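# Sort table parts into bins holding matching parts

## Task

Take each part lying on the table and place it in whichever bin already contains a part identical to it; a part with no matching bin must stay outside every bin. A part may be released once it is partly inside its correct bin, but avoid dropping it on top of another part. When finished, open the gripper and move the arm away; anything that stays in place only because the robot is holding or pressing it does not count as done.

## Robot and tools

Robot: one Kinova Gen3 arm with seven revolute joints (joint_1 waist, joint_2 shoulder, joint_3 upper arm roll, joint_4 elbow, joint_5 forearm roll, joint_6 wrist pitch, joint_7 wrist roll) and a Robotiq 2F-85 parallel gripper. There is only this one arm. The base may sit slightly tilted relative to the table.

Scene frame: origin on the table surface straight under the arm base, +z up, +y to the left when facing along +x. Camera calibrations (cam_high fixed, cam_wrist on the wrist, pose not given) use this frame; wrist_camera_optical is the nominal wrist camera frame (+z forward, +x image right, +y image down) and may be off by a couple of centimetres and some degrees.

execute_actions takes "actions", a list holding at most one item, plus optional "pictures" (boolean). Three forms:
- Empty list []: sends nothing, returns current state with camera images.
- An action {"rows": [...], "steps": n}: n is 3 to 15 control steps (each 1/30 s, default 15). rows holds 1 to 15 rows; row k is used on step k, and the final row repeats for any remaining steps.
- A wait {"steps": n} with no rows: n up to 300; returns when that many steps have elapsed since the previous result (time spent composing the reply is included).
Images come back only for the empty list or when "pictures": true is passed. A refused call moves nothing.

Each row is exactly 9 numbers, each within [-1, 1], in this order: joint_1, joint_2, joint_3, joint_4, joint_5, joint_6, joint_7, gripper position, gripper speed.
The first seven are offsets, not poses: each is a displacement from the joint angles printed in the most recent result that reported them (before any such result, or for later calls inside a single reply, from where the joint is when the action begins). They are not relative to the previous row, so a row of zeros pulls the arm back to those reported angles rather than holding still. Scale: 1.0 equals 0.9985 rad for joints 1 to 4 and 0.8765 rad for joints 5 to 7. Stated joint ranges in rad: joint_1, joint_3, joint_5, joint_7 -69.115 to 69.115; joint_2 -2.250 to 2.250; joint_4 -2.580 to 2.580; joint_6 -2.100 to 2.100. True ends can differ by up to 0.013 rad; asking for more than 0.013 rad beyond a range gets the call refused, and smaller overshoots are clipped at the actual end, reported as "joint sent to its limit" (possibly referring to an earlier action still running).
The gripper position is absolute: +1 fully open (85 mm), 0 roughly 41 mm, about -0.8 pads touching, -1 closes until blocked. Gripper speed: -1 about 20 mm/s, 0 about 85, +1 about 150. Grip force is not adjustable; a full close gives roughly 190 to 235 N per pad. To grasp, send -1 and keep sending it. For a gentler grip, open first, then command a position a little narrower than the object. To release, command a position wider than the object. The fingers stay put until the position number changes by 0.01 or more, but re-close toward the request if the object yields or slips. Closing pushes the fingertips about 13 mm further from the wrist, so keep that clearance above surfaces.

Motion: joint targets are capped at a fixed lead ahead of the measured angle (0.304 rad for joints 1 to 4, 0.266 for 5 to 7), and scaled back whenever they would carry the gripper more than 70 mm from where it is. Joints share speed and acceleration limits and arrive together; big moves may still be unfinished when the result arrives. The arm keeps pursuing the last row sent while you think, until it has almost stopped or a step is HELD. The last 3 steps of each action run after its result is taken.

Result lines: Joint positions (rad) and Joint velocities (rad/s) in joint order; joint torques in the same order (offset, scaled, noisy); position_measured_pct, about 50 minus 50 times the finger position number (0 open; stopping below about 90 short of the request means something is held or blocking; about 90 or more means pads met on nothing or something very thin). "joint command not followed" means the clearance check altered or blocked targets (mounting blocks and posts count as the arm). HELD marks steps where your row was partly or wholly not sent. MOTOR HOT warns from 60 °C; at 75 °C an OVER-TEMPERATURE FAULT makes the arm sink, so don't hold loads longer than needed.

Avoid: contact torque reaching a load limit (50.7 N m for joints 1 to 4, 31.9 for 5 to 7, held weight included) causes a TORQUE FAULT with a 10 s stop and the rest of the call skipped. Don't drop, slam, hit or shove hard, and never push or knock anything off the table. Held parts may occasionally be tugged and loose items nudged by outside disturbances.

zoom_image: {"camera": "cam_high" or "cam_wrist", "region": [x0, y0, x1, y1]} in pixels of that camera's latest full image (896x504, origin top left), at most 504 by 504; returns an enlarged view.

read_manual: optional "section" (only "licences"); returns URDF licence texts, no motion.

finished_scene: {"scene": n} with the current scene's number; irreversible, ends it and reports whether it succeeded, then gives the next task if any. Replying without any tool call ends everything.

Each tool is called by a JSON object that holds its "op" and its "data".

## Session

{"op": "execute_actions", "data": {"actions": []}}

Scene clock: 0.00 s of 12600.00 s.
position_measured_pct=0.0
Joint positions: [-0.125  1.424 -0.711  1.276  3.009  1.711  3.208]
Joint velocities: [ 0.001  0.001 -0.    -0.     0.001 -0.    -0.001]
Joint torques (N m, as the joint torque sensors report them, + toward a larger angle): no reading
Motor temperatures (°C, as the motors report them): [27 27 28 27 38 39 37]

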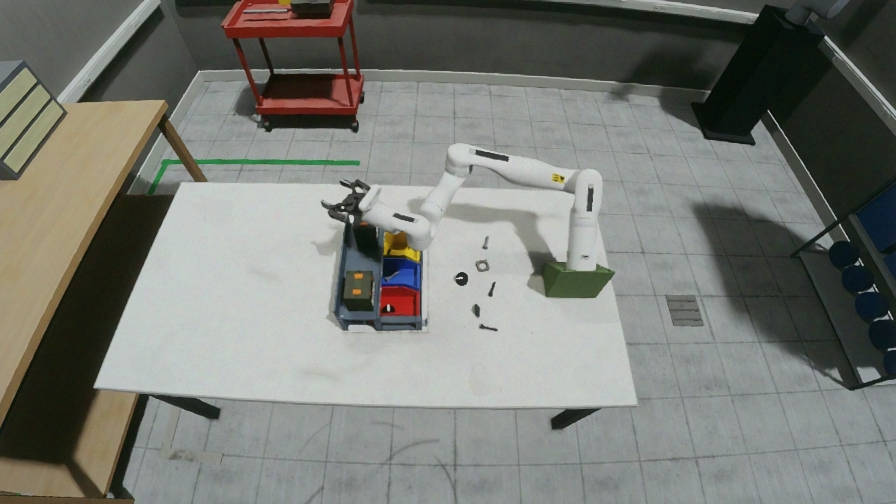

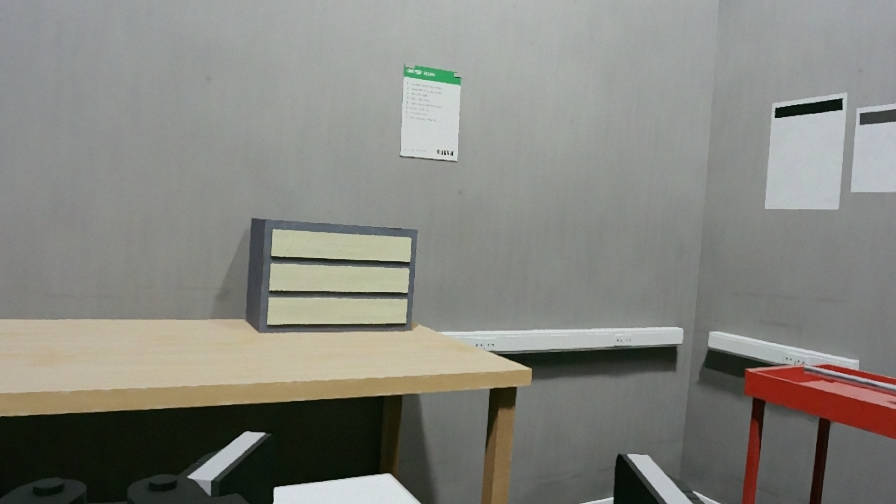

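{"op": "zoom_image", "data": {"camera": "cam_high", "region": [320, 140, 640, 350]}}

Region (320, 140, 640, 350) of cam_high's 896x504 image, scaled by 1.575, with more detail than that image has; it fills the top 331 rows of this view, and the rest is white.

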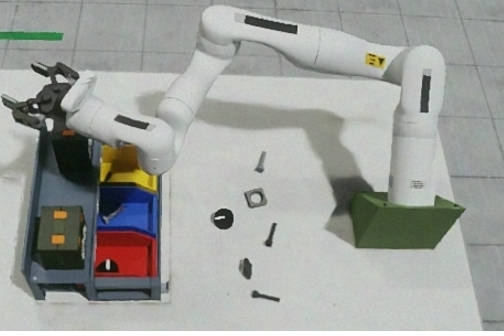

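{"op": "execute_actions", "data": {"actions": [{"rows":[[0.125,-1,0.712,0,0.151,-1,-0.076,1,0]]}]}}

{"op": "execute_actions", "data": {"actions": [{"steps":60}]}}

{"op": "execute_actions", "data": {"actions": [{"rows":[[0,0,0,0.2,0,-1,0,1,0]]}]}}

{"op": "execute_actions", "data": {"actions": [{"steps":40}]}}

{"op": "execute_actions", "data": {"actions": [{"rows":[[0,0,0,0.2,0,-1,0,1,0]]}]}}

{"op": "execute_actions", "data": {"actions": [{"steps":40}], "pictures": true}}

Scene clock: 2.23 s of 12600.00 s.
position_measured_pct=0.0
Joint positions: [-0.056  1.196 -0.489  1.278  3.083  1.515  3.171]
Joint velocities: [ 0.151 -0.74   0.741 -0.004  0.163 -0.65  -0.082]
Joint torques (N m, as the joint torque sensors report them, + toward a larger angle): [-20.96 -18.2   -7.51  -2.89   3.25   0.17  -0.18]
Motor temperatures (°C, as the motors report them): [27 27 28 27 38 39 37]
Steps of this call (steps 1 to 55: nothing new was sent; steps 56 to 67: the first 12 steps of this action). Readings (joint positions | what the end effector reports):
56: [-0.125 1.423 -0.711 1.277 3.009 1.710 3.208] | position_measured_pct=0.0
57: [-0.123 1.417 -0.706 1.278 3.011 1.705 3.207] | position_measured_pct=0.0
59: [-0.112 1.388 -0.680 1.279 3.023 1.681 3.201] | position_measured_pct=0.0
63: [-0.080 1.293 -0.587 1.278 3.058 1.601 3.184] | position_measured_pct=0.0
67: the state above

Scene clock: 4.23 s of 12600.00 s.
position_measured_pct=0.0
Joint positions: [-0.     0.425 -0.     1.276  3.141  0.835  3.142]
Joint velocities: [ 0. -0. -0.  0.  0. -0. -0.]
Joint torques (N m, as the joint torque sensors report them, + toward a larger angle): [-15.   -13.75  -8.    -7.83   2.02   1.66  -0.3 ]
Motor temperatures (°C, as the motors report them): [27 27 28 27 38 39 37]
Kept back: nothing.
Steps of this call (steps 1 to 3: the last 3 steps of your previous action; steps 4 to 60: the robot went on to your last target). Readings (joint positions | what the end effector reports):
1: [-0.051 1.171 -0.465 1.277 3.089 1.493 3.168] | position_measured_pct=0.0
2: [-0.047 1.146 -0.440 1.277 3.093 1.471 3.166] | position_measured_pct=0.0
4: [-0.039 1.096 -0.390 1.277 3.102 1.427 3.161] | position_measured_pct=0.0
8: [-0.027 0.997 -0.290 1.277 3.114 1.340 3.155] | position_measured_pct=0.0
60: the state above
The arm was judged still, so your last target was given up. Only a new action makes it travel on or press farther. Fingers that are still opening or closing keep moving.

Scene clock: 4.63 s of 12600.00 s.
position_measured_pct=0.0
Joint positions: [-0.     0.424 -0.     1.429  3.141  0.521  3.142]
Joint velocities: [ 0.     0.011 -0.     0.282  0.001 -1.201  0.002]
Joint torques (N m, as the joint torque sensors report them, + toward a larger angle): [-15.39 -13.69  -8.64  -8.32   1.17   2.09  -0.25]
Motor temperatures (°C, as the motors report them): [27 27 28 27 38 39 37]
Steps of this call (steps 1 to 12: the first 12 steps of this action). Readings (joint positions | what the end effector reports):
1: [-0.000 0.425 -0.000 1.277 3.141 0.834 3.142] | position_measured_pct=0.0
2: [-0.000 0.424 -0.000 1.282 3.141 0.828 3.142] | position_measured_pct=0.0
4: [-0.000 0.422 -0.000 1.308 3.141 0.793 3.141] | position_measured_pct=0.0
8: [-0.000 0.423 -0.000 1.380 3.141 0.669 3.142] | position_measured_pct=0.0
12: the state above

Scene clock: 5.97 s of 12600.00 s.
position_measured_pct=0.0
Joint positions: [-0.     0.425 -0.     1.476  3.141 -0.042  3.142]
Joint velocities: [-0.    -0.001  0.    -0.     0.001 -0.    -0.002]
Joint torques (N m, as the joint torque sensors report them, + toward a larger angle): [-15.14 -13.47  -9.44  -7.62  -0.04   1.57  -0.46]
Motor temperatures (°C, as the motors report them): [27 27 28 27 38 39 37]
Kept back: nothing.
Steps of this call (steps 1 to 3: the last 3 steps of your previous action; steps 4 to 30: the robot went on to your last target; steps 31 to 40: nothing new was sent). Readings (joint positions | what the end effector reports):
1: [-0.000 0.425 -0.000 1.437 3.141 0.480 3.142] | position_measured_pct=0.0
2: [-0.000 0.425 -0.000 1.445 3.141 0.439 3.142] | position_measured_pct=0.0
4: [-0.000 0.426 -0.000 1.456 3.141 0.358 3.142] | position_measured_pct=0.0
8: [-0.000 0.426 -0.000 1.468 3.141 0.196 3.142] | position_measured_pct=0.0
40: the state above
The arm was judged still, so your last target was given up. Only a new action makes it travel on or press farther. Fingers that are still opening or closing keep moving.

Scene clock: 6.37 s of 12600.00 s.
position_measured_pct=0.0
Joint positions: [-0.     0.425 -0.     1.627  3.141 -0.35   3.142]
Joint velocities: [-0.001  0.012  0.     0.29  -0.002 -1.196 -0.001]
Joint torques (N m, as the joint torque sensors report them, + toward a larger angle): [-13.82 -13.63  -9.27  -6.89  -0.59   1.32  -0.31]
Motor temperatures (°C, as the motors report them): [27 27 28 27 38 39 37]
Steps of this call (steps 1 to 12: the first 12 steps of this action). Readings (joint positions | what the end effector reports):
1: [-0.000 0.425 -0.000 1.477 3.141 -0.043 3.142] | position_measured_pct=0.0
2: [-0.000 0.425 -0.000 1.482 3.141 -0.049 3.141] | position_measured_pct=0.0
4: [-0.000 0.423 -0.000 1.507 3.141 -0.083 3.141] | position_measured_pct=0.0
8: [-0.000 0.424 -0.000 1.577 3.141 -0.204 3.142] | position_measured_pct=0.0
12: the state above

Scene clock: 7.70 s of 12600.00 s.
position_measured_pct=0.0
Joint positions: [-0.     0.425 -0.     1.676  3.141 -0.918  3.142]
Joint velocities: [ 0.     0.     0.     0.    -0.002 -0.    -0.001]
Joint torques (N m, as the joint torque sensors report them, + toward a larger angle): [-12.68 -11.59  -8.46  -4.7   -1.66  -0.17  -0.23]
Motor temperatures (°C, as the motors report them): [27 27 28 27 38 39 37]
Kept back: nothing.
Steps of this call (steps 1 to 3: the last 3 steps of your previous action; steps 4 to 30: the robot went on to your last target; steps 31 to 40: nothing new was sent). Readings (joint positions | what the end effector reports):
1: [-0.000 0.425 -0.000 1.636 3.141 -0.390 3.142] | position_measured_pct=0.0
2: [-0.000 0.426 -0.000 1.643 3.141 -0.431 3.142] | position_measured_pct=0.0
4: [-0.000 0.426 -0.000 1.655 3.141 -0.512 3.142] | position_measured_pct=0.0
8: [-0.000 0.426 -0.000 1.667 3.141 -0.675 3.142] | position_measured_pct=0.0
40: the state above
The arm was judged still, so your last target was given up. Only a new action makes it travel on or press farther. Fingers that are still opening or closing keep moving.

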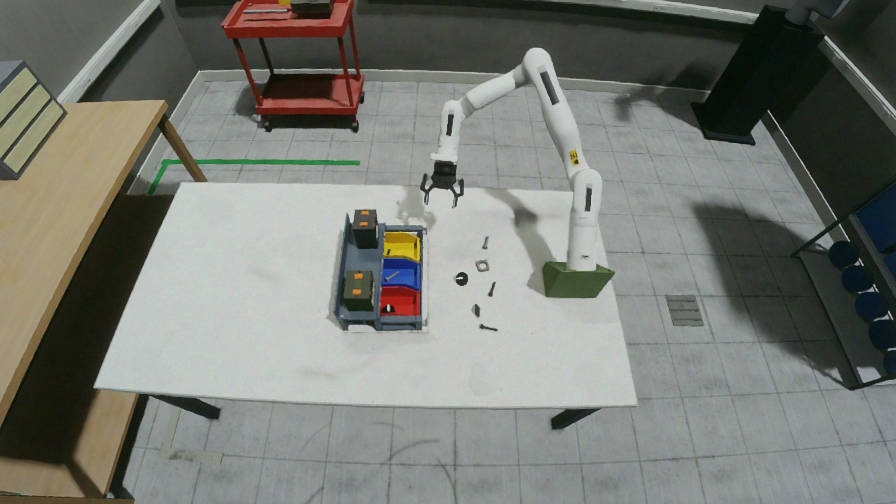

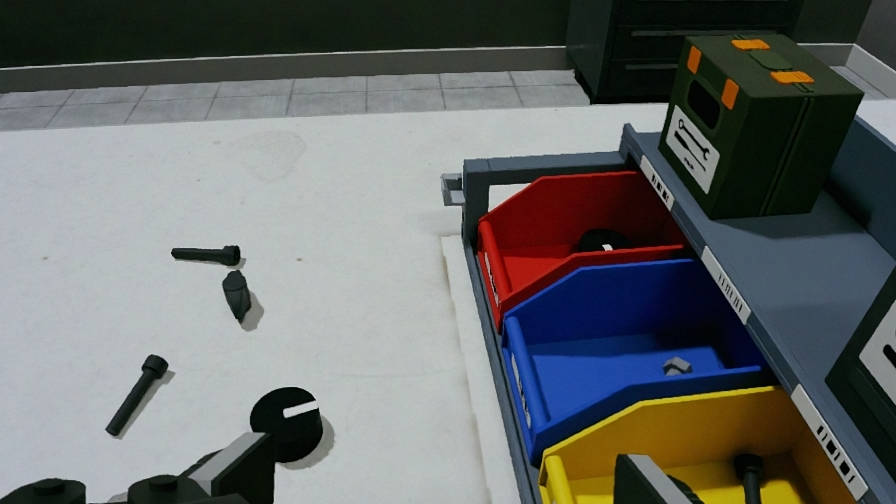

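{"op": "execute_actions", "data": {"actions": [{"rows":[[-0.6,0.3,0.333,0.311,0,0.3,0,1,0]]}]}}

{"op": "execute_actions", "data": {"actions": [{"steps":30}]}}

{"op": "execute_actions", "data": {"actions": [{"rows":[[-0.57,0.496,0.334,0,0,0,0,1,0]]}]}}

{"op": "execute_actions", "data": {"actions": [{"steps":30}], "pictures": true}}

{"op": "zoom_image", "data": {"camera": "cam_high", "region": [370, 200, 530, 340]}}

Scene clock: 8.53 s of 12600.00 s.
position_measured_pct=0.0
Joint positions: [-0.274  0.617  0.209  1.871  3.142 -0.752  3.141]
Joint velocities: [-1.14   0.501  0.588  0.542  0.002  0.452 -0.002]
Joint torques (N m, as the joint torque sensors report them, + toward a larger angle): [-14.84 -11.36  -7.86  -5.12  -1.48  -0.03  -0.21]
Motor temperatures (°C, as the motors report them): [27 27 28 27 38 39 37]
Steps of this call (steps 1 to 13: nothing new was sent; steps 14 to 25: the first 12 steps of this action). Readings (joint positions | what the end effector reports):
14: [-0.002 0.427 0.001 1.677 3.142 -0.918 3.142] | position_measured_pct=0.0
15: [-0.009 0.433 0.006 1.681 3.142 -0.913 3.142] | position_measured_pct=0.0
17: [-0.041 0.461 0.033 1.707 3.142 -0.890 3.142] | position_measured_pct=0.0
21: [-0.142 0.543 0.123 1.792 3.142 -0.818 3.142] | position_measured_pct=0.0
25: the state above

Scene clock: 9.53 s of 12600.00 s.
position_measured_pct=0.0
Joint positions: [-0.599  0.725  0.332  1.986  3.141 -0.655  3.142]
Joint velocities: [-0.001  0.001  0.     0.001  0.001 -0.    -0.002]
Joint torques (N m, as the joint torque sensors report them, + toward a larger angle): [-12.24  -8.45  -6.06  -5.46  -0.9    0.17  -0.21]
Motor temperatures (°C, as the motors report them): [28 27 28 27 38 39 37]
Kept back: nothing.
Steps of this call (steps 1 to 3: the last 3 steps of your previous action; steps 4 to 30: the robot went on to your last target). Readings (joint positions | what the end effector reports):
1: [-0.313 0.633 0.228 1.888 3.142 -0.738 3.141] | position_measured_pct=0.0
2: [-0.354 0.647 0.245 1.904 3.142 -0.724 3.142] | position_measured_pct=0.0
4: [-0.437 0.674 0.275 1.933 3.141 -0.700 3.142] | position_measured_pct=0.0
8: [-0.554 0.711 0.317 1.974 3.141 -0.666 3.142] | position_measured_pct=0.0
30: the state above
The arm was judged still, so your last target was given up. Only a new action makes it travel on or press farther. Fingers that are still opening or closing keep moving.

Scene clock: 9.93 s of 12600.00 s.
position_measured_pct=0.0
Joint positions: [-0.94   1.054  0.587  1.987  3.142 -0.656  3.142]
Joint velocities: [-1.339  1.028  0.535  0.006 -0.002 -0.002  0.   ]
Joint torques (N m, as the joint torque sensors report them, + toward a larger angle): [-13.17 -12.65  -3.37  -5.27  -0.55   0.03  -0.1 ]
Motor temperatures (°C, as the motors report them): [28 27 28 27 38 39 37]
Steps of this call (steps 1 to 12: the first 12 steps of this action). Readings (joint positions | what the end effector reports):
1: [-0.601 0.726 0.333 1.986 3.142 -0.655 3.142] | position_measured_pct=0.0
2: [-0.609 0.733 0.339 1.986 3.142 -0.655 3.142] | position_measured_pct=0.0
4: [-0.640 0.764 0.365 1.986 3.141 -0.655 3.142] | position_measured_pct=0.0
8: [-0.765 0.890 0.483 1.986 3.142 -0.655 3.142] | position_measured_pct=0.0
12: the state above

Scene clock: 10.93 s of 12600.00 s.
position_measured_pct=0.0
Joint positions: [-1.169  1.22   0.666  1.986  3.141 -0.655  3.142]
Joint velocities: [ 0.     0.001 -0.     0.001 -0.001  0.     0.002]
Joint torques (N m, as the joint torque sensors report them, + toward a larger angle): [-10.42 -11.67  -0.46  -5.21   0.23  -0.18  -0.25]
Motor temperatures (°C, as the motors report them): [28 27 28 27 38 39 37]
Kept back: nothing.
Steps of this call (steps 1 to 3: the last 3 steps of your previous action; steps 4 to 30: the robot went on to your last target). Readings (joint positions | what the end effector reports):
1: [-0.984 1.087 0.604 1.987 3.142 -0.656 3.142] | position_measured_pct=0.0
2: [-1.024 1.116 0.618 1.986 3.141 -0.655 3.142] | position_measured_pct=0.0
4: [-1.088 1.163 0.640 1.986 3.141 -0.655 3.142] | position_measured_pct=0.0
8: [-1.154 1.209 0.663 1.986 3.141 -0.655 3.142] | position_measured_pct=0.0
30: the state above
The arm was judged still, so your last target was given up. Only a new action makes it travel on or press farther. Fingers that are still opening or closing keep moving.

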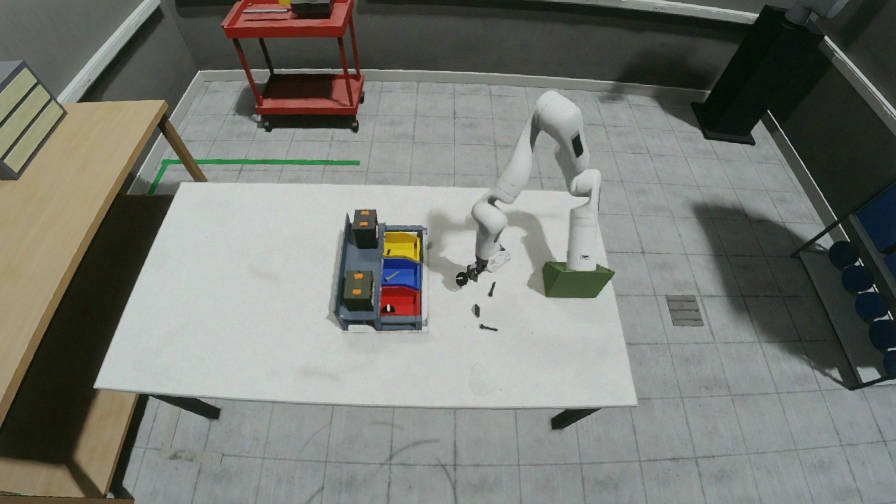

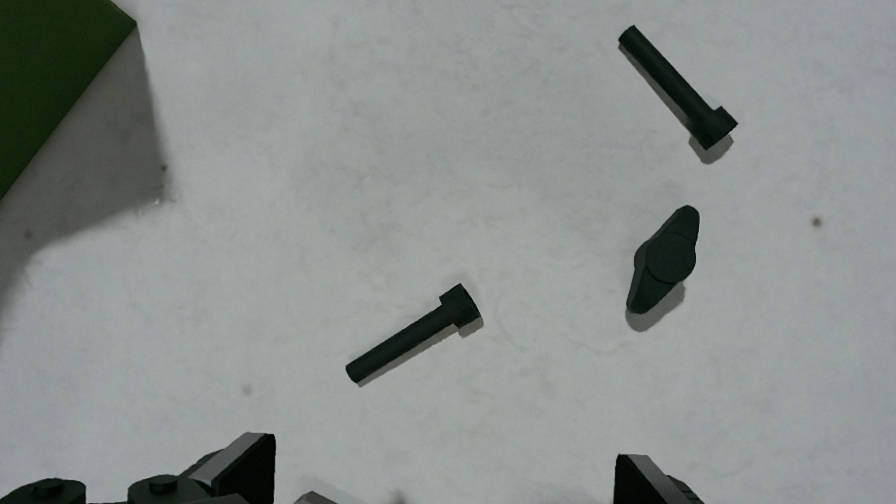

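Region (370, 200, 530, 340) of cam_high's 896x504 image, scaled by 3.150, with more detail than that image has; it fills the top 441 rows of this view, and the rest is white.

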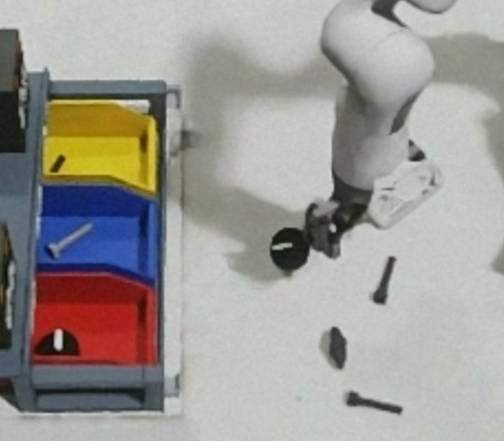

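{"op": "execute_actions", "data": {"actions": [{"rows":[[0.233,0.087,0.091,-0.155,0,0.062,0,1,0]]}]}}

{"op": "execute_actions", "data": {"actions": [{"steps":15}], "pictures": true}}

Scene clock: 11.53 s of 12600.00 s.
position_measured_pct=0.0
Joint positions: [-0.951  1.301  0.754  1.839  3.142 -0.603  3.141]
Joint velocities: [ 0.252  0.09   0.129 -0.192  0.004  0.072 -0.001]
Joint torques (N m, as the joint torque sensors report them, + toward a larger angle): [-16.72 -13.62  -1.68  -4.19  -0.27  -0.73  -0.14]
Motor temperatures (°C, as the motors report them): [28 28 28 27 38 39 37]
Steps of this call (steps 1 to 6: nothing new was sent; steps 7 to 18: the first 12 steps of this action). Readings (joint positions | what the end effector reports):
7: [-1.167 1.221 0.666 1.986 3.141 -0.655 3.142] | position_measured_pct=0.0
8: [-1.160 1.223 0.667 1.982 3.141 -0.654 3.142] | position_measured_pct=0.0
10: [-1.130 1.235 0.676 1.964 3.141 -0.649 3.142] | position_measured_pct=0.0
14: [-1.023 1.275 0.720 1.892 3.141 -0.623 3.142] | position_measured_pct=0.0
18: the state above

Scene clock: 12.03 s of 12600.00 s.
position_measured_pct=0.0
Joint positions: [-0.936  1.307  0.757  1.832  3.141 -0.601  3.142]
Joint velocities: [ 0.001  0.002  0.    -0.001 -0.001 -0.    -0.001]
Joint torques (N m, as the joint torque sensors report them, + toward a larger angle): [-13.58 -12.52  -0.11  -4.8   -0.08  -0.23  -0.36]
Motor temperatures (°C, as the motors report them): [28 28 28 27 38 39 37]
Kept back: nothing.
Steps of this call (steps 1 to 3: the last 3 steps of your previous action; steps 4 to 15: the robot went on to your last target). Readings (joint positions | what the end effector reports):
1: [-0.945 1.303 0.758 1.835 3.142 -0.601 3.141] | position_measured_pct=0.0
2: [-0.943 1.304 0.758 1.833 3.142 -0.601 3.141] | position_measured_pct=0.0
4: [-0.940 1.305 0.757 1.832 3.142 -0.601 3.142] | position_measured_pct=0.0
8: [-0.937 1.307 0.757 1.832 3.141 -0.601 3.142] | position_measured_pct=0.0
15: the state above

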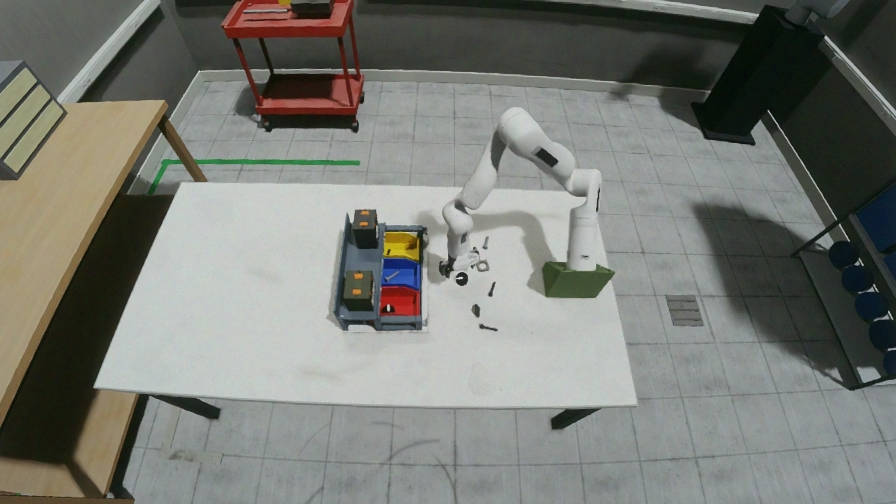

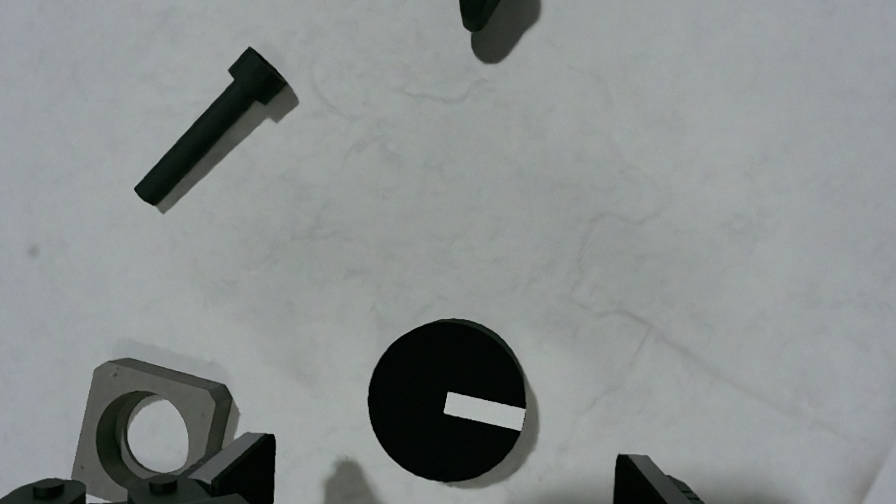

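{"op": "execute_actions", "data": {"actions": [{"rows":[[0.044,0.072,-0.029,0.011,0,0.11,0,0.6,0]]}]}}

{"op": "execute_actions", "data": {"actions": [{"steps":10}], "pictures": true}}

Scene clock: 12.60 s of 12600.00 s.
position_measured_pct=19.4
Joint positions: [-0.903  1.366  0.732  1.842  3.143 -0.508  3.141]
Joint velocities: [-0.003  0.     0.001 -0.001  0.     0.001  0.   ]
Joint torques (N m, as the joint torque sensors report them, + toward a larger angle): [-4.33 -2.65 -3.32 -3.22 -0.46  1.45 -0.07]
Motor temperatures (°C, as the motors report them): [28 28 28 27 38 39 37]
Steps of this call (steps 1 to 5: the robot went on to your last target; steps 6 to 17: the first 12 steps of this action). Readings (joint positions | what the end effector reports):
6: [-0.935 1.309 0.756 1.832 3.141 -0.600 3.142] | position_measured_pct=0.0
7: [-0.931 1.315 0.755 1.832 3.142 -0.593 3.142] | position_measured_pct=0.4
9: [-0.913 1.344 0.745 1.836 3.142 -0.558 3.142] | position_measured_pct=4.8
13: [-0.902 1.366 0.731 1.842 3.143 -0.510 3.141] | position_measured_pct=15.9
17: the state above

Scene clock: 12.93 s of 12600.00 s.
position_measured_pct=19.8
Joint positions: [-0.903  1.366  0.732  1.841  3.143 -0.508  3.141]
Joint velocities: [-0.002 -0.     0.    -0.    -0.002 -0.    -0.   ]
Joint torques (N m, as the joint torque sensors report them, + toward a larger angle): [-4.58 -2.52 -3.48 -3.18 -0.37  1.72 -0.26]
Motor temperatures (°C, as the motors report them): [28 28 28 27 38 39 37]
Kept back: nothing.
Steps of this call (steps 1 to 3: the last 3 steps of your previous action; steps 4 to 10: the robot went on to your last target). Readings (joint positions | what the end effector reports):
1: [-0.903 1.366 0.732 1.841 3.143 -0.508 3.141] | position_measured_pct=19.8
2: [-0.903 1.366 0.732 1.841 3.143 -0.508 3.141] | position_measured_pct=19.8
4: [-0.903 1.366 0.732 1.841 3.143 -0.508 3.141] | position_measured_pct=19.8
8: [-0.903 1.366 0.732 1.841 3.143 -0.508 3.141] | position_measured_pct=19.8
10: the state above

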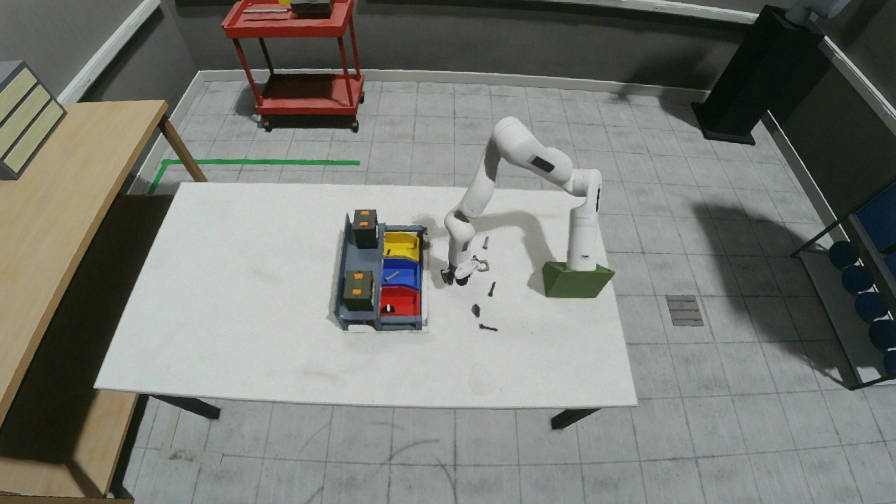

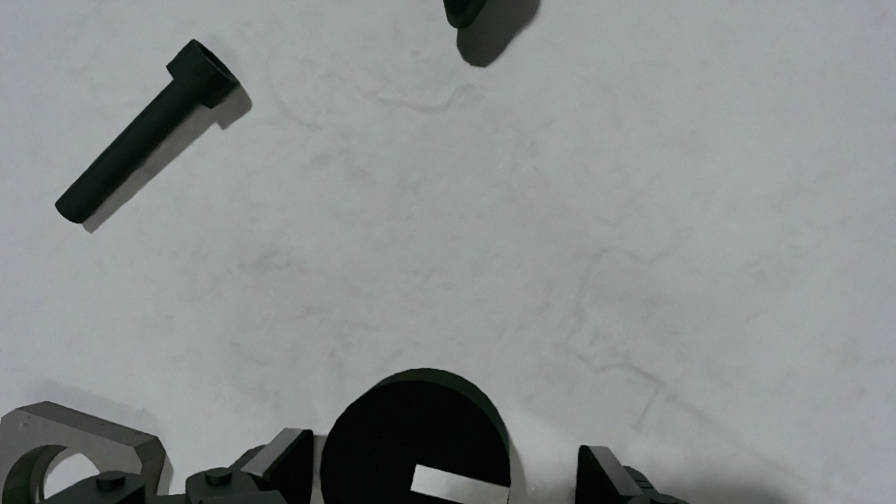

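{"op": "execute_actions", "data": {"actions": [{"rows":[[-0.015,-0.017,0.004,0,0,-0.06,0,0.8,0]],"steps":10}]}}

{"op": "execute_actions", "data": {"actions": [{"rows":[[0,0,0,0,0,0,0,-1,0]]}]}}

{"op": "execute_actions", "data": {"actions": [{"steps":8}], "pictures": true}}

Scene clock: 13.27 s of 12600.00 s.
position_measured_pct=10.7
Joint positions: [-0.918  1.348  0.736  1.841  3.143 -0.561  3.141]
Joint velocities: [ 0.011  0.01   0.001  0.009 -0.    -0.012  0.001]
Joint torques (N m, as the joint torque sensors report them, + toward a larger angle): [-13.57 -13.5   -0.58  -4.59   0.19  -0.24  -0.13]
Motor temperatures (°C, as the motors report them): [28 28 28 27 38 39 37]
Steps of this call (steps 1 to 3: the robot went on to your last target; steps 4 to 10: the first 7 steps of this action). Readings (joint positions | what the end effector reports):
4: [-0.904 1.364 0.732 1.842 3.143 -0.510 3.141] | position_measured_pct=19.8
5: [-0.907 1.361 0.732 1.842 3.142 -0.517 3.141] | position_measured_pct=19.0
7: [-0.919 1.347 0.734 1.841 3.142 -0.549 3.141] | position_measured_pct=15.1
10: the state above

Scene clock: 13.77 s of 12600.00 s.
position_measured_pct=37.7
Joint positions: [-0.918  1.349  0.736  1.841  3.143 -0.561  3.141]
Joint velocities: [-0.     0.     0.    -0.001  0.    -0.001  0.001]
Joint torques (N m, as the joint torque sensors report them, + toward a larger angle): [-13.32 -13.26  -0.52  -4.1    0.14  -0.64  -0.38]
Motor temperatures (°C, as the motors report them): [28 28 28 27 38 39 37]
Steps of this call (steps 1 to 3: the last 3 steps of your previous action; steps 4 to 15: the first 12 steps of this action, its rows measured from where the robot was after step 3). Readings (joint positions | what the end effector reports):
3: [-0.918 1.349 0.736 1.842 3.143 -0.561 3.141] | position_measured_pct=9.9
4: [-0.918 1.349 0.736 1.842 3.143 -0.561 3.141] | position_measured_pct=9.9
5: [-0.918 1.349 0.736 1.842 3.143 -0.561 3.141] | position_measured_pct=10.3
7: [-0.918 1.349 0.736 1.842 3.143 -0.561 3.141] | position_measured_pct=14.7
11: [-0.918 1.349 0.736 1.842 3.143 -0.561 3.141] | position_measured_pct=25.8
15: the state above

Scene clock: 14.03 s of 12600.00 s.
position_measured_pct=50.4
Joint positions: [-0.92   1.347  0.736  1.842  3.143 -0.562  3.141]
Joint velocities: [-0.002  0.002 -0.     0.001  0.     0.001 -0.002]
Joint torques (N m, as the joint torque sensors report them, + toward a larger angle): [-11.83 -11.41  -0.15  -4.03   0.08   0.33  -0.15]
Motor temperatures (°C, as the motors report them): [28 28 28 27 38 39 37]
Kept back: nothing.
Steps of this call (steps 1 to 3: the last 3 steps of your previous action; steps 4 to 8: the robot went on to your last target). Readings (joint positions | what the end effector reports):
1: [-0.918 1.349 0.736 1.841 3.143 -0.561 3.141] | position_measured_pct=40.9
2: [-0.918 1.348 0.736 1.841 3.143 -0.561 3.141] | position_measured_pct=44.0
4: [-0.919 1.347 0.736 1.842 3.143 -0.562 3.141] | position_measured_pct=48.4
8: the state above

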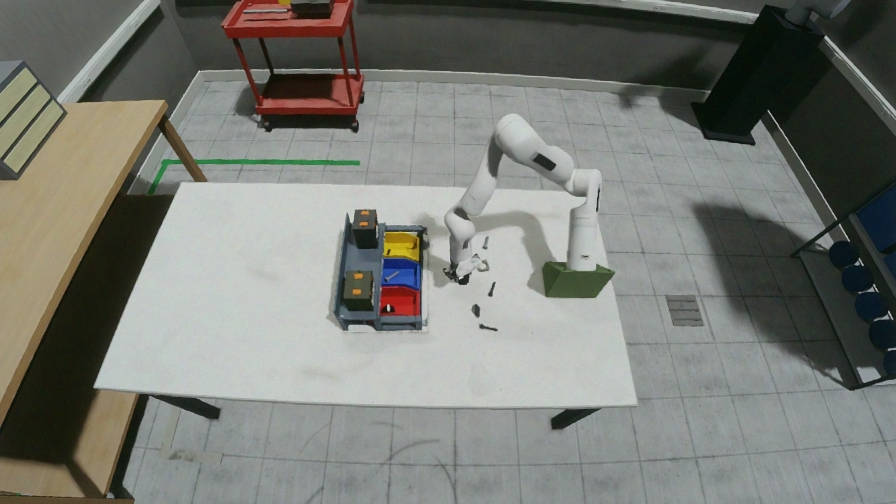

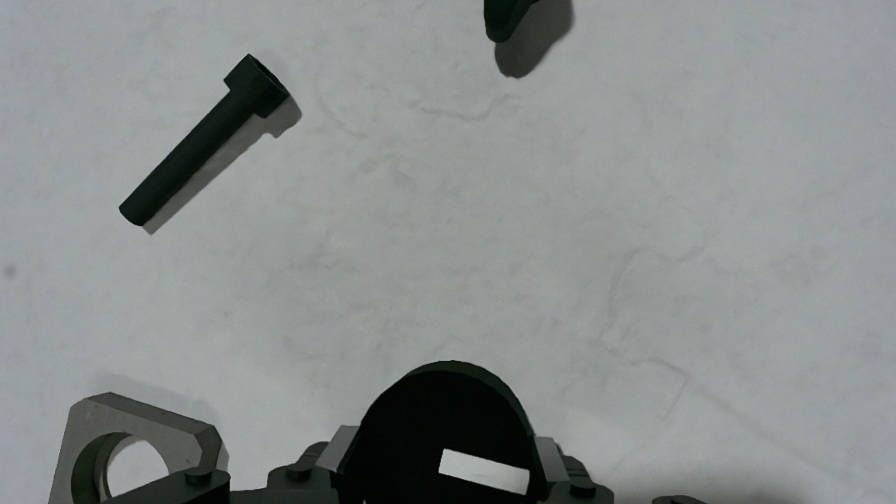

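{"op": "execute_actions", "data": {"actions": [{"rows":[[-0.1,-0.12,0.04,0,0,-0.18,0,-1,0]]}]}}

{"op": "execute_actions", "data": {"actions": [{"rows":[[0.293,-0.064,0.175,-0.67,0,-0.551,0,-1,0]]}]}}

{"op": "execute_actions", "data": {"actions": [{"steps":25}], "pictures": true}}

Scene clock: 14.57 s of 12600.00 s.
position_measured_pct=50.4
Joint positions: [-1.016  1.231  0.776  1.842  3.143 -0.72   3.141]
Joint velocities: [-0.026 -0.031 -0.004  0.004 -0.002 -0.003 -0.002]
Joint torques (N m, as the joint torque sensors report them, + toward a larger angle): [-12.79 -12.27  -0.28  -5.54  -0.44  -0.22  -0.15]
Motor temperatures (°C, as the motors report them): [28 28 28 27 38 39 37]
Steps of this call (steps 1 to 4: the robot went on to your last target; steps 5 to 16: the first 12 steps of this action). Readings (joint positions | what the end effector reports):
5: [-0.921 1.345 0.736 1.842 3.143 -0.563 3.141] | position_measured_pct=50.4
6: [-0.926 1.339 0.737 1.842 3.143 -0.569 3.141] | position_measured_pct=50.4
8: [-0.950 1.310 0.746 1.843 3.143 -0.603 3.141] | position_measured_pct=50.4
12: [-1.010 1.239 0.772 1.841 3.143 -0.704 3.141] | position_measured_pct=50.4
16: the state above

Scene clock: 15.07 s of 12600.00 s.
position_measured_pct=50.4
Joint positions: [-0.82   1.186  0.894  1.558  3.143 -0.968  3.141]
Joint velocities: [ 0.438 -0.095  0.28  -1.122  0.002 -0.984 -0.   ]
Joint torques (N m, as the joint torque sensors report them, + toward a larger angle): [-17.81 -12.26  -0.02  -6.88  -0.5   -0.63  -0.14]
Motor temperatures (°C, as the motors report them): [28 28 28 27 38 39 37]
Steps of this call (steps 1 to 3: the last 3 steps of your previous action; steps 4 to 15: the first 12 steps of this action, its rows measured from where the robot was after step 3). Readings (joint positions | what the end effector reports):
3: [-1.018 1.228 0.776 1.842 3.143 -0.720 3.141] | position_measured_pct=50.4
4: [-1.017 1.228 0.776 1.841 3.143 -0.721 3.141] | position_measured_pct=50.4
5: [-1.011 1.226 0.777 1.835 3.142 -0.725 3.141] | position_measured_pct=50.4
7: [-0.982 1.220 0.791 1.808 3.142 -0.749 3.141] | position_measured_pct=50.4
11: [-0.891 1.201 0.848 1.697 3.143 -0.846 3.141] | position_measured_pct=50.4
15: the state above

Scene clock: 15.90 s of 12600.00 s.
position_measured_pct=50.4
Joint positions: [-0.726  1.165  0.951  1.173  3.143 -1.203  3.141]
Joint velocities: [ 0.001  0.001 -0.    -0.    -0.001 -0.     0.   ]
Joint torques (N m, as the joint torque sensors report them, + toward a larger angle): [-18.26 -12.65  -0.04  -8.27   0.1   -0.34  -0.17]
Motor temperatures (°C, as the motors report them): [28 28 28 27 38 39 37]
Kept back: nothing.
Steps of this call (steps 1 to 3: the last 3 steps of your previous action; steps 4 to 25: the robot went on to your last target). Readings (joint positions | what the end effector reports):
1: [-0.806 1.183 0.903 1.520 3.143 -1.000 3.141] | position_measured_pct=50.4
2: [-0.794 1.180 0.910 1.482 3.143 -1.031 3.141] | position_measured_pct=50.4
4: [-0.775 1.176 0.923 1.408 3.143 -1.080 3.141] | position_measured_pct=50.4
8: [-0.746 1.169 0.939 1.267 3.143 -1.154 3.141] | position_measured_pct=50.4
25: the state above

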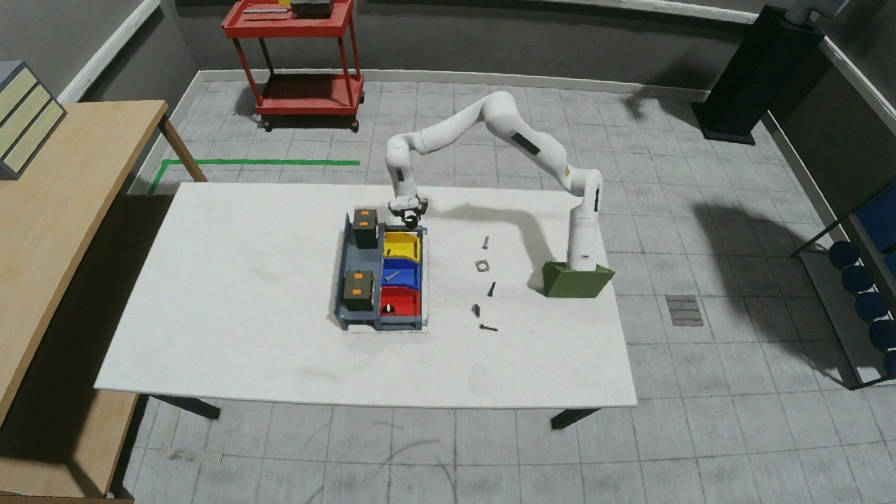

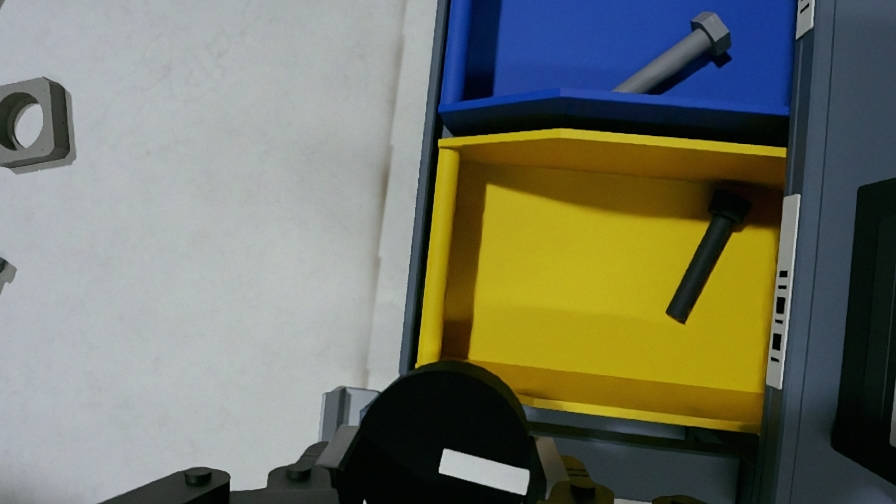

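{"op": "execute_actions", "data": {"actions": [{"rows":[[-0.124,0.265,-0.233,-0.121,0,0.31,0,-1,0]]}]}}

{"op": "execute_actions", "data": {"actions": [{"steps":20}], "pictures": true}}

Scene clock: 16.47 s of 12600.00 s.
position_measured_pct=50.4
Joint positions: [-0.807  1.34   0.8    1.093  3.144 -1.024  3.141]
Joint velocities: [-0.248  0.51  -0.471 -0.241 -0.004  0.541 -0.001]
Joint torques (N m, as the joint torque sensors report them, + toward a larger angle): [-18.06 -15.89   0.05  -8.71   0.2   -0.04  -0.18]
Motor temperatures (°C, as the motors report them): [28 28 28 27 38 39 37]
Steps of this call (steps 1 to 5: the robot went on to your last target; steps 6 to 17: the first 12 steps of this action). Readings (joint positions | what the end effector reports):
6: [-0.726 1.166 0.950 1.172 3.143 -1.202 3.141] | position_measured_pct=50.4
7: [-0.729 1.172 0.948 1.170 3.144 -1.197 3.141] | position_measured_pct=50.4
9: [-0.741 1.201 0.928 1.158 3.146 -1.171 3.141] | position_measured_pct=50.4
13: [-0.774 1.272 0.862 1.125 3.144 -1.097 3.141] | position_measured_pct=50.4
17: the state above

Scene clock: 17.13 s of 12600.00 s.
position_measured_pct=50.4
Joint positions: [-0.85   1.429  0.718  1.052  3.143 -0.931  3.141]
Joint velocities: [-0.002  0.002  0.    -0.     0.001  0.     0.002]
Joint torques (N m, as the joint torque sensors report them, + toward a larger angle): [-18.12 -17.64  -0.54  -9.4    0.27   0.79  -0.33]
Motor temperatures (°C, as the motors report them): [28 28 28 27 38 39 37]
Kept back: nothing.
Steps of this call (steps 1 to 3: the last 3 steps of your previous action; steps 4 to 20: the robot went on to your last target). Readings (joint positions | what the end effector reports):
1: [-0.815 1.358 0.784 1.085 3.143 -1.006 3.141] | position_measured_pct=50.4
2: [-0.823 1.375 0.768 1.077 3.143 -0.988 3.141] | position_measured_pct=50.4
4: [-0.839 1.406 0.738 1.062 3.143 -0.954 3.141] | position_measured_pct=50.4
8: [-0.850 1.426 0.714 1.052 3.141 -0.931 3.141] | position_measured_pct=50.4
20: the state above

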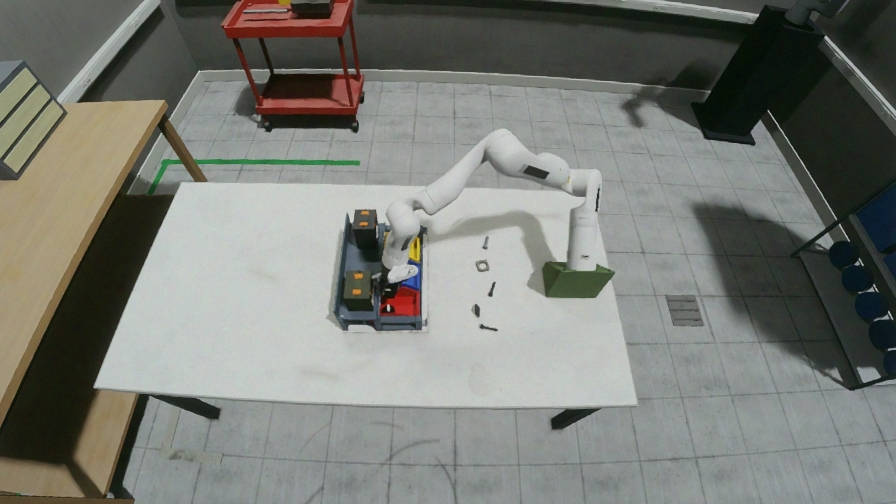

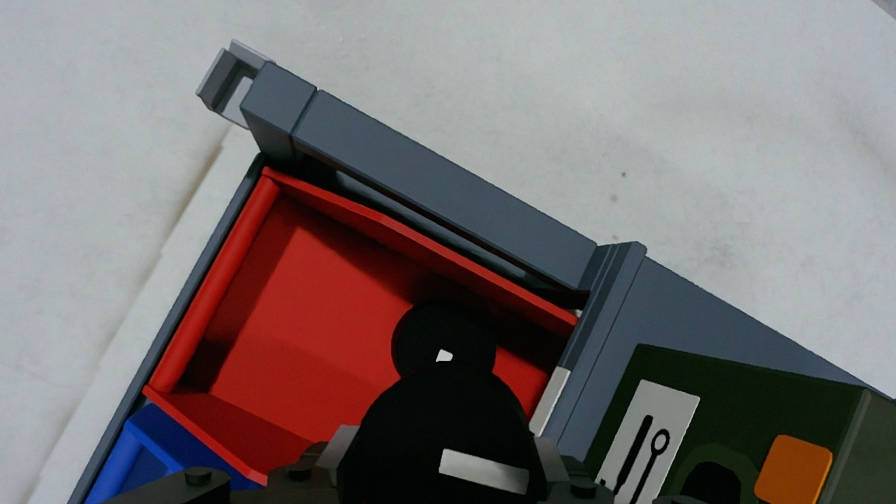

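{"op": "execute_actions", "data": {"actions": [{"rows":[[-0.017,0.014,-0.018,0,0,-0.05,0,-1,0],[-0.017,0.014,-0.018,0,0,-0.05,0,-1,0],[-0.017,0.014,-0.018,0,0,-0.05,0,-1,0],[0.056,0.097,-0.028,0,0,-0.05,0,-1,0]]}]}}

{"op": "execute_actions", "data": {"actions": [{"steps":10}], "pictures": true}}

Scene clock: 20.17 s of 12600.00 s.
position_measured_pct=50.4
Joint positions: [-0.796  1.524  0.691  1.055  3.143 -0.976  3.141]
Joint velocities: [ 0.004  0.01  -0.006 -0.023 -0.008  0.006  0.   ]
Joint torques (N m, as the joint torque sensors report them, + toward a larger angle): [-21.53 -21.21  -0.97 -10.48   0.11   0.44  -0.08]
Motor temperatures (°C, as the motors report them): [28 28 28 27 38 39 37]
Steps of this call (steps 1 to 15: the robot went on to your last target; steps 16 to 79: nothing new was sent; steps 80 to 91: the first 12 steps of this action). Readings (joint positions | what the end effector reports):
80: [-0.851 1.430 0.718 1.052 3.143 -0.933 3.141] | position_measured_pct=50.4
81: [-0.855 1.433 0.716 1.051 3.144 -0.942 3.141] | position_measured_pct=50.4
83: [-0.864 1.443 0.703 1.051 3.143 -0.969 3.141] | position_measured_pct=50.4
87: [-0.826 1.500 0.690 1.049 3.142 -0.973 3.141] | position_measured_pct=50.4
91: the state above

Scene clock: 20.50 s of 12600.00 s.
position_measured_pct=50.4
Joint positions: [-0.794  1.526  0.69   1.052  3.143 -0.975  3.141]
Joint velocities: [ 0.     0.002  0.    -0.     0.002 -0.    -0.001]
Joint torques (N m, as the joint torque sensors report them, + toward a larger angle): [-17.58 -18.54  -0.29  -8.79  -0.06   0.21  -0.37]
Motor temperatures (°C, as the motors report them): [28 28 28 27 38 39 37]
Kept back: nothing.
Steps of this call (steps 1 to 3: the last 3 steps of your previous action; steps 4 to 10: the robot went on to your last target). Readings (joint positions | what the end effector reports):
1: [-0.795 1.524 0.690 1.054 3.143 -0.975 3.141] | position_measured_pct=50.4
2: [-0.795 1.525 0.690 1.053 3.143 -0.975 3.141] | position_measured_pct=50.4
4: [-0.795 1.525 0.690 1.052 3.143 -0.975 3.141] | position_measured_pct=50.4
8: [-0.794 1.526 0.690 1.052 3.143 -0.975 3.141] | position_measured_pct=50.4
10: the state above

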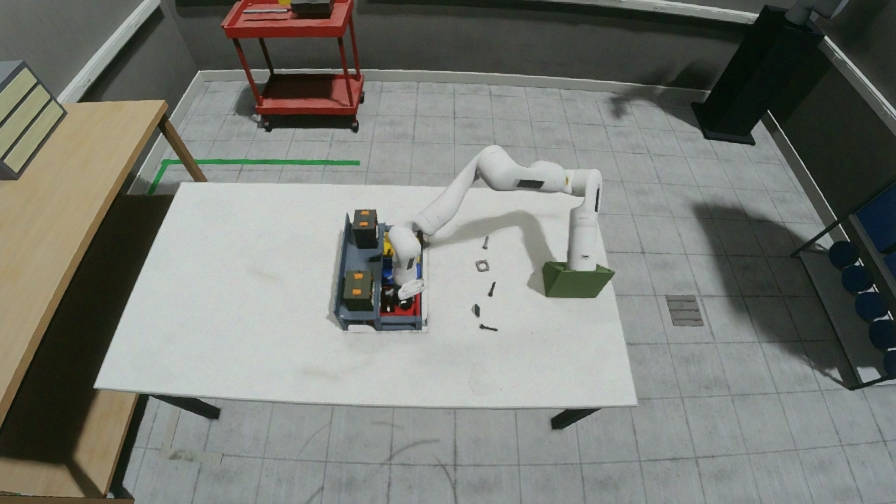

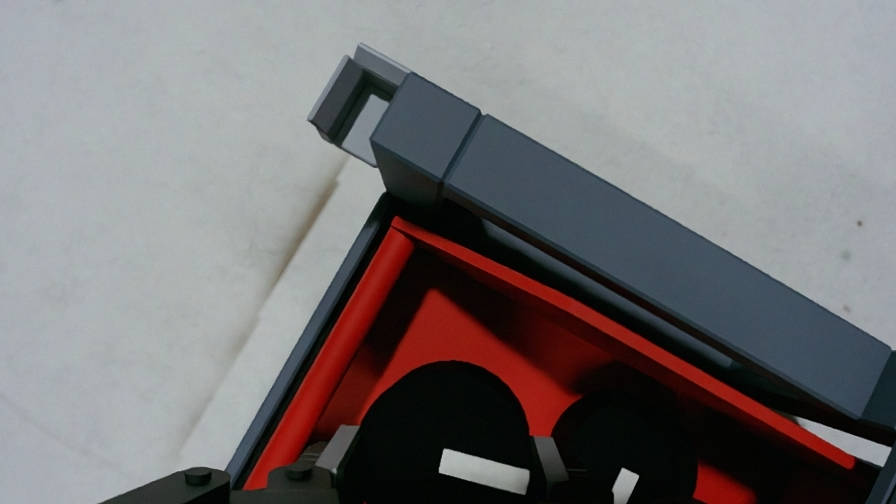

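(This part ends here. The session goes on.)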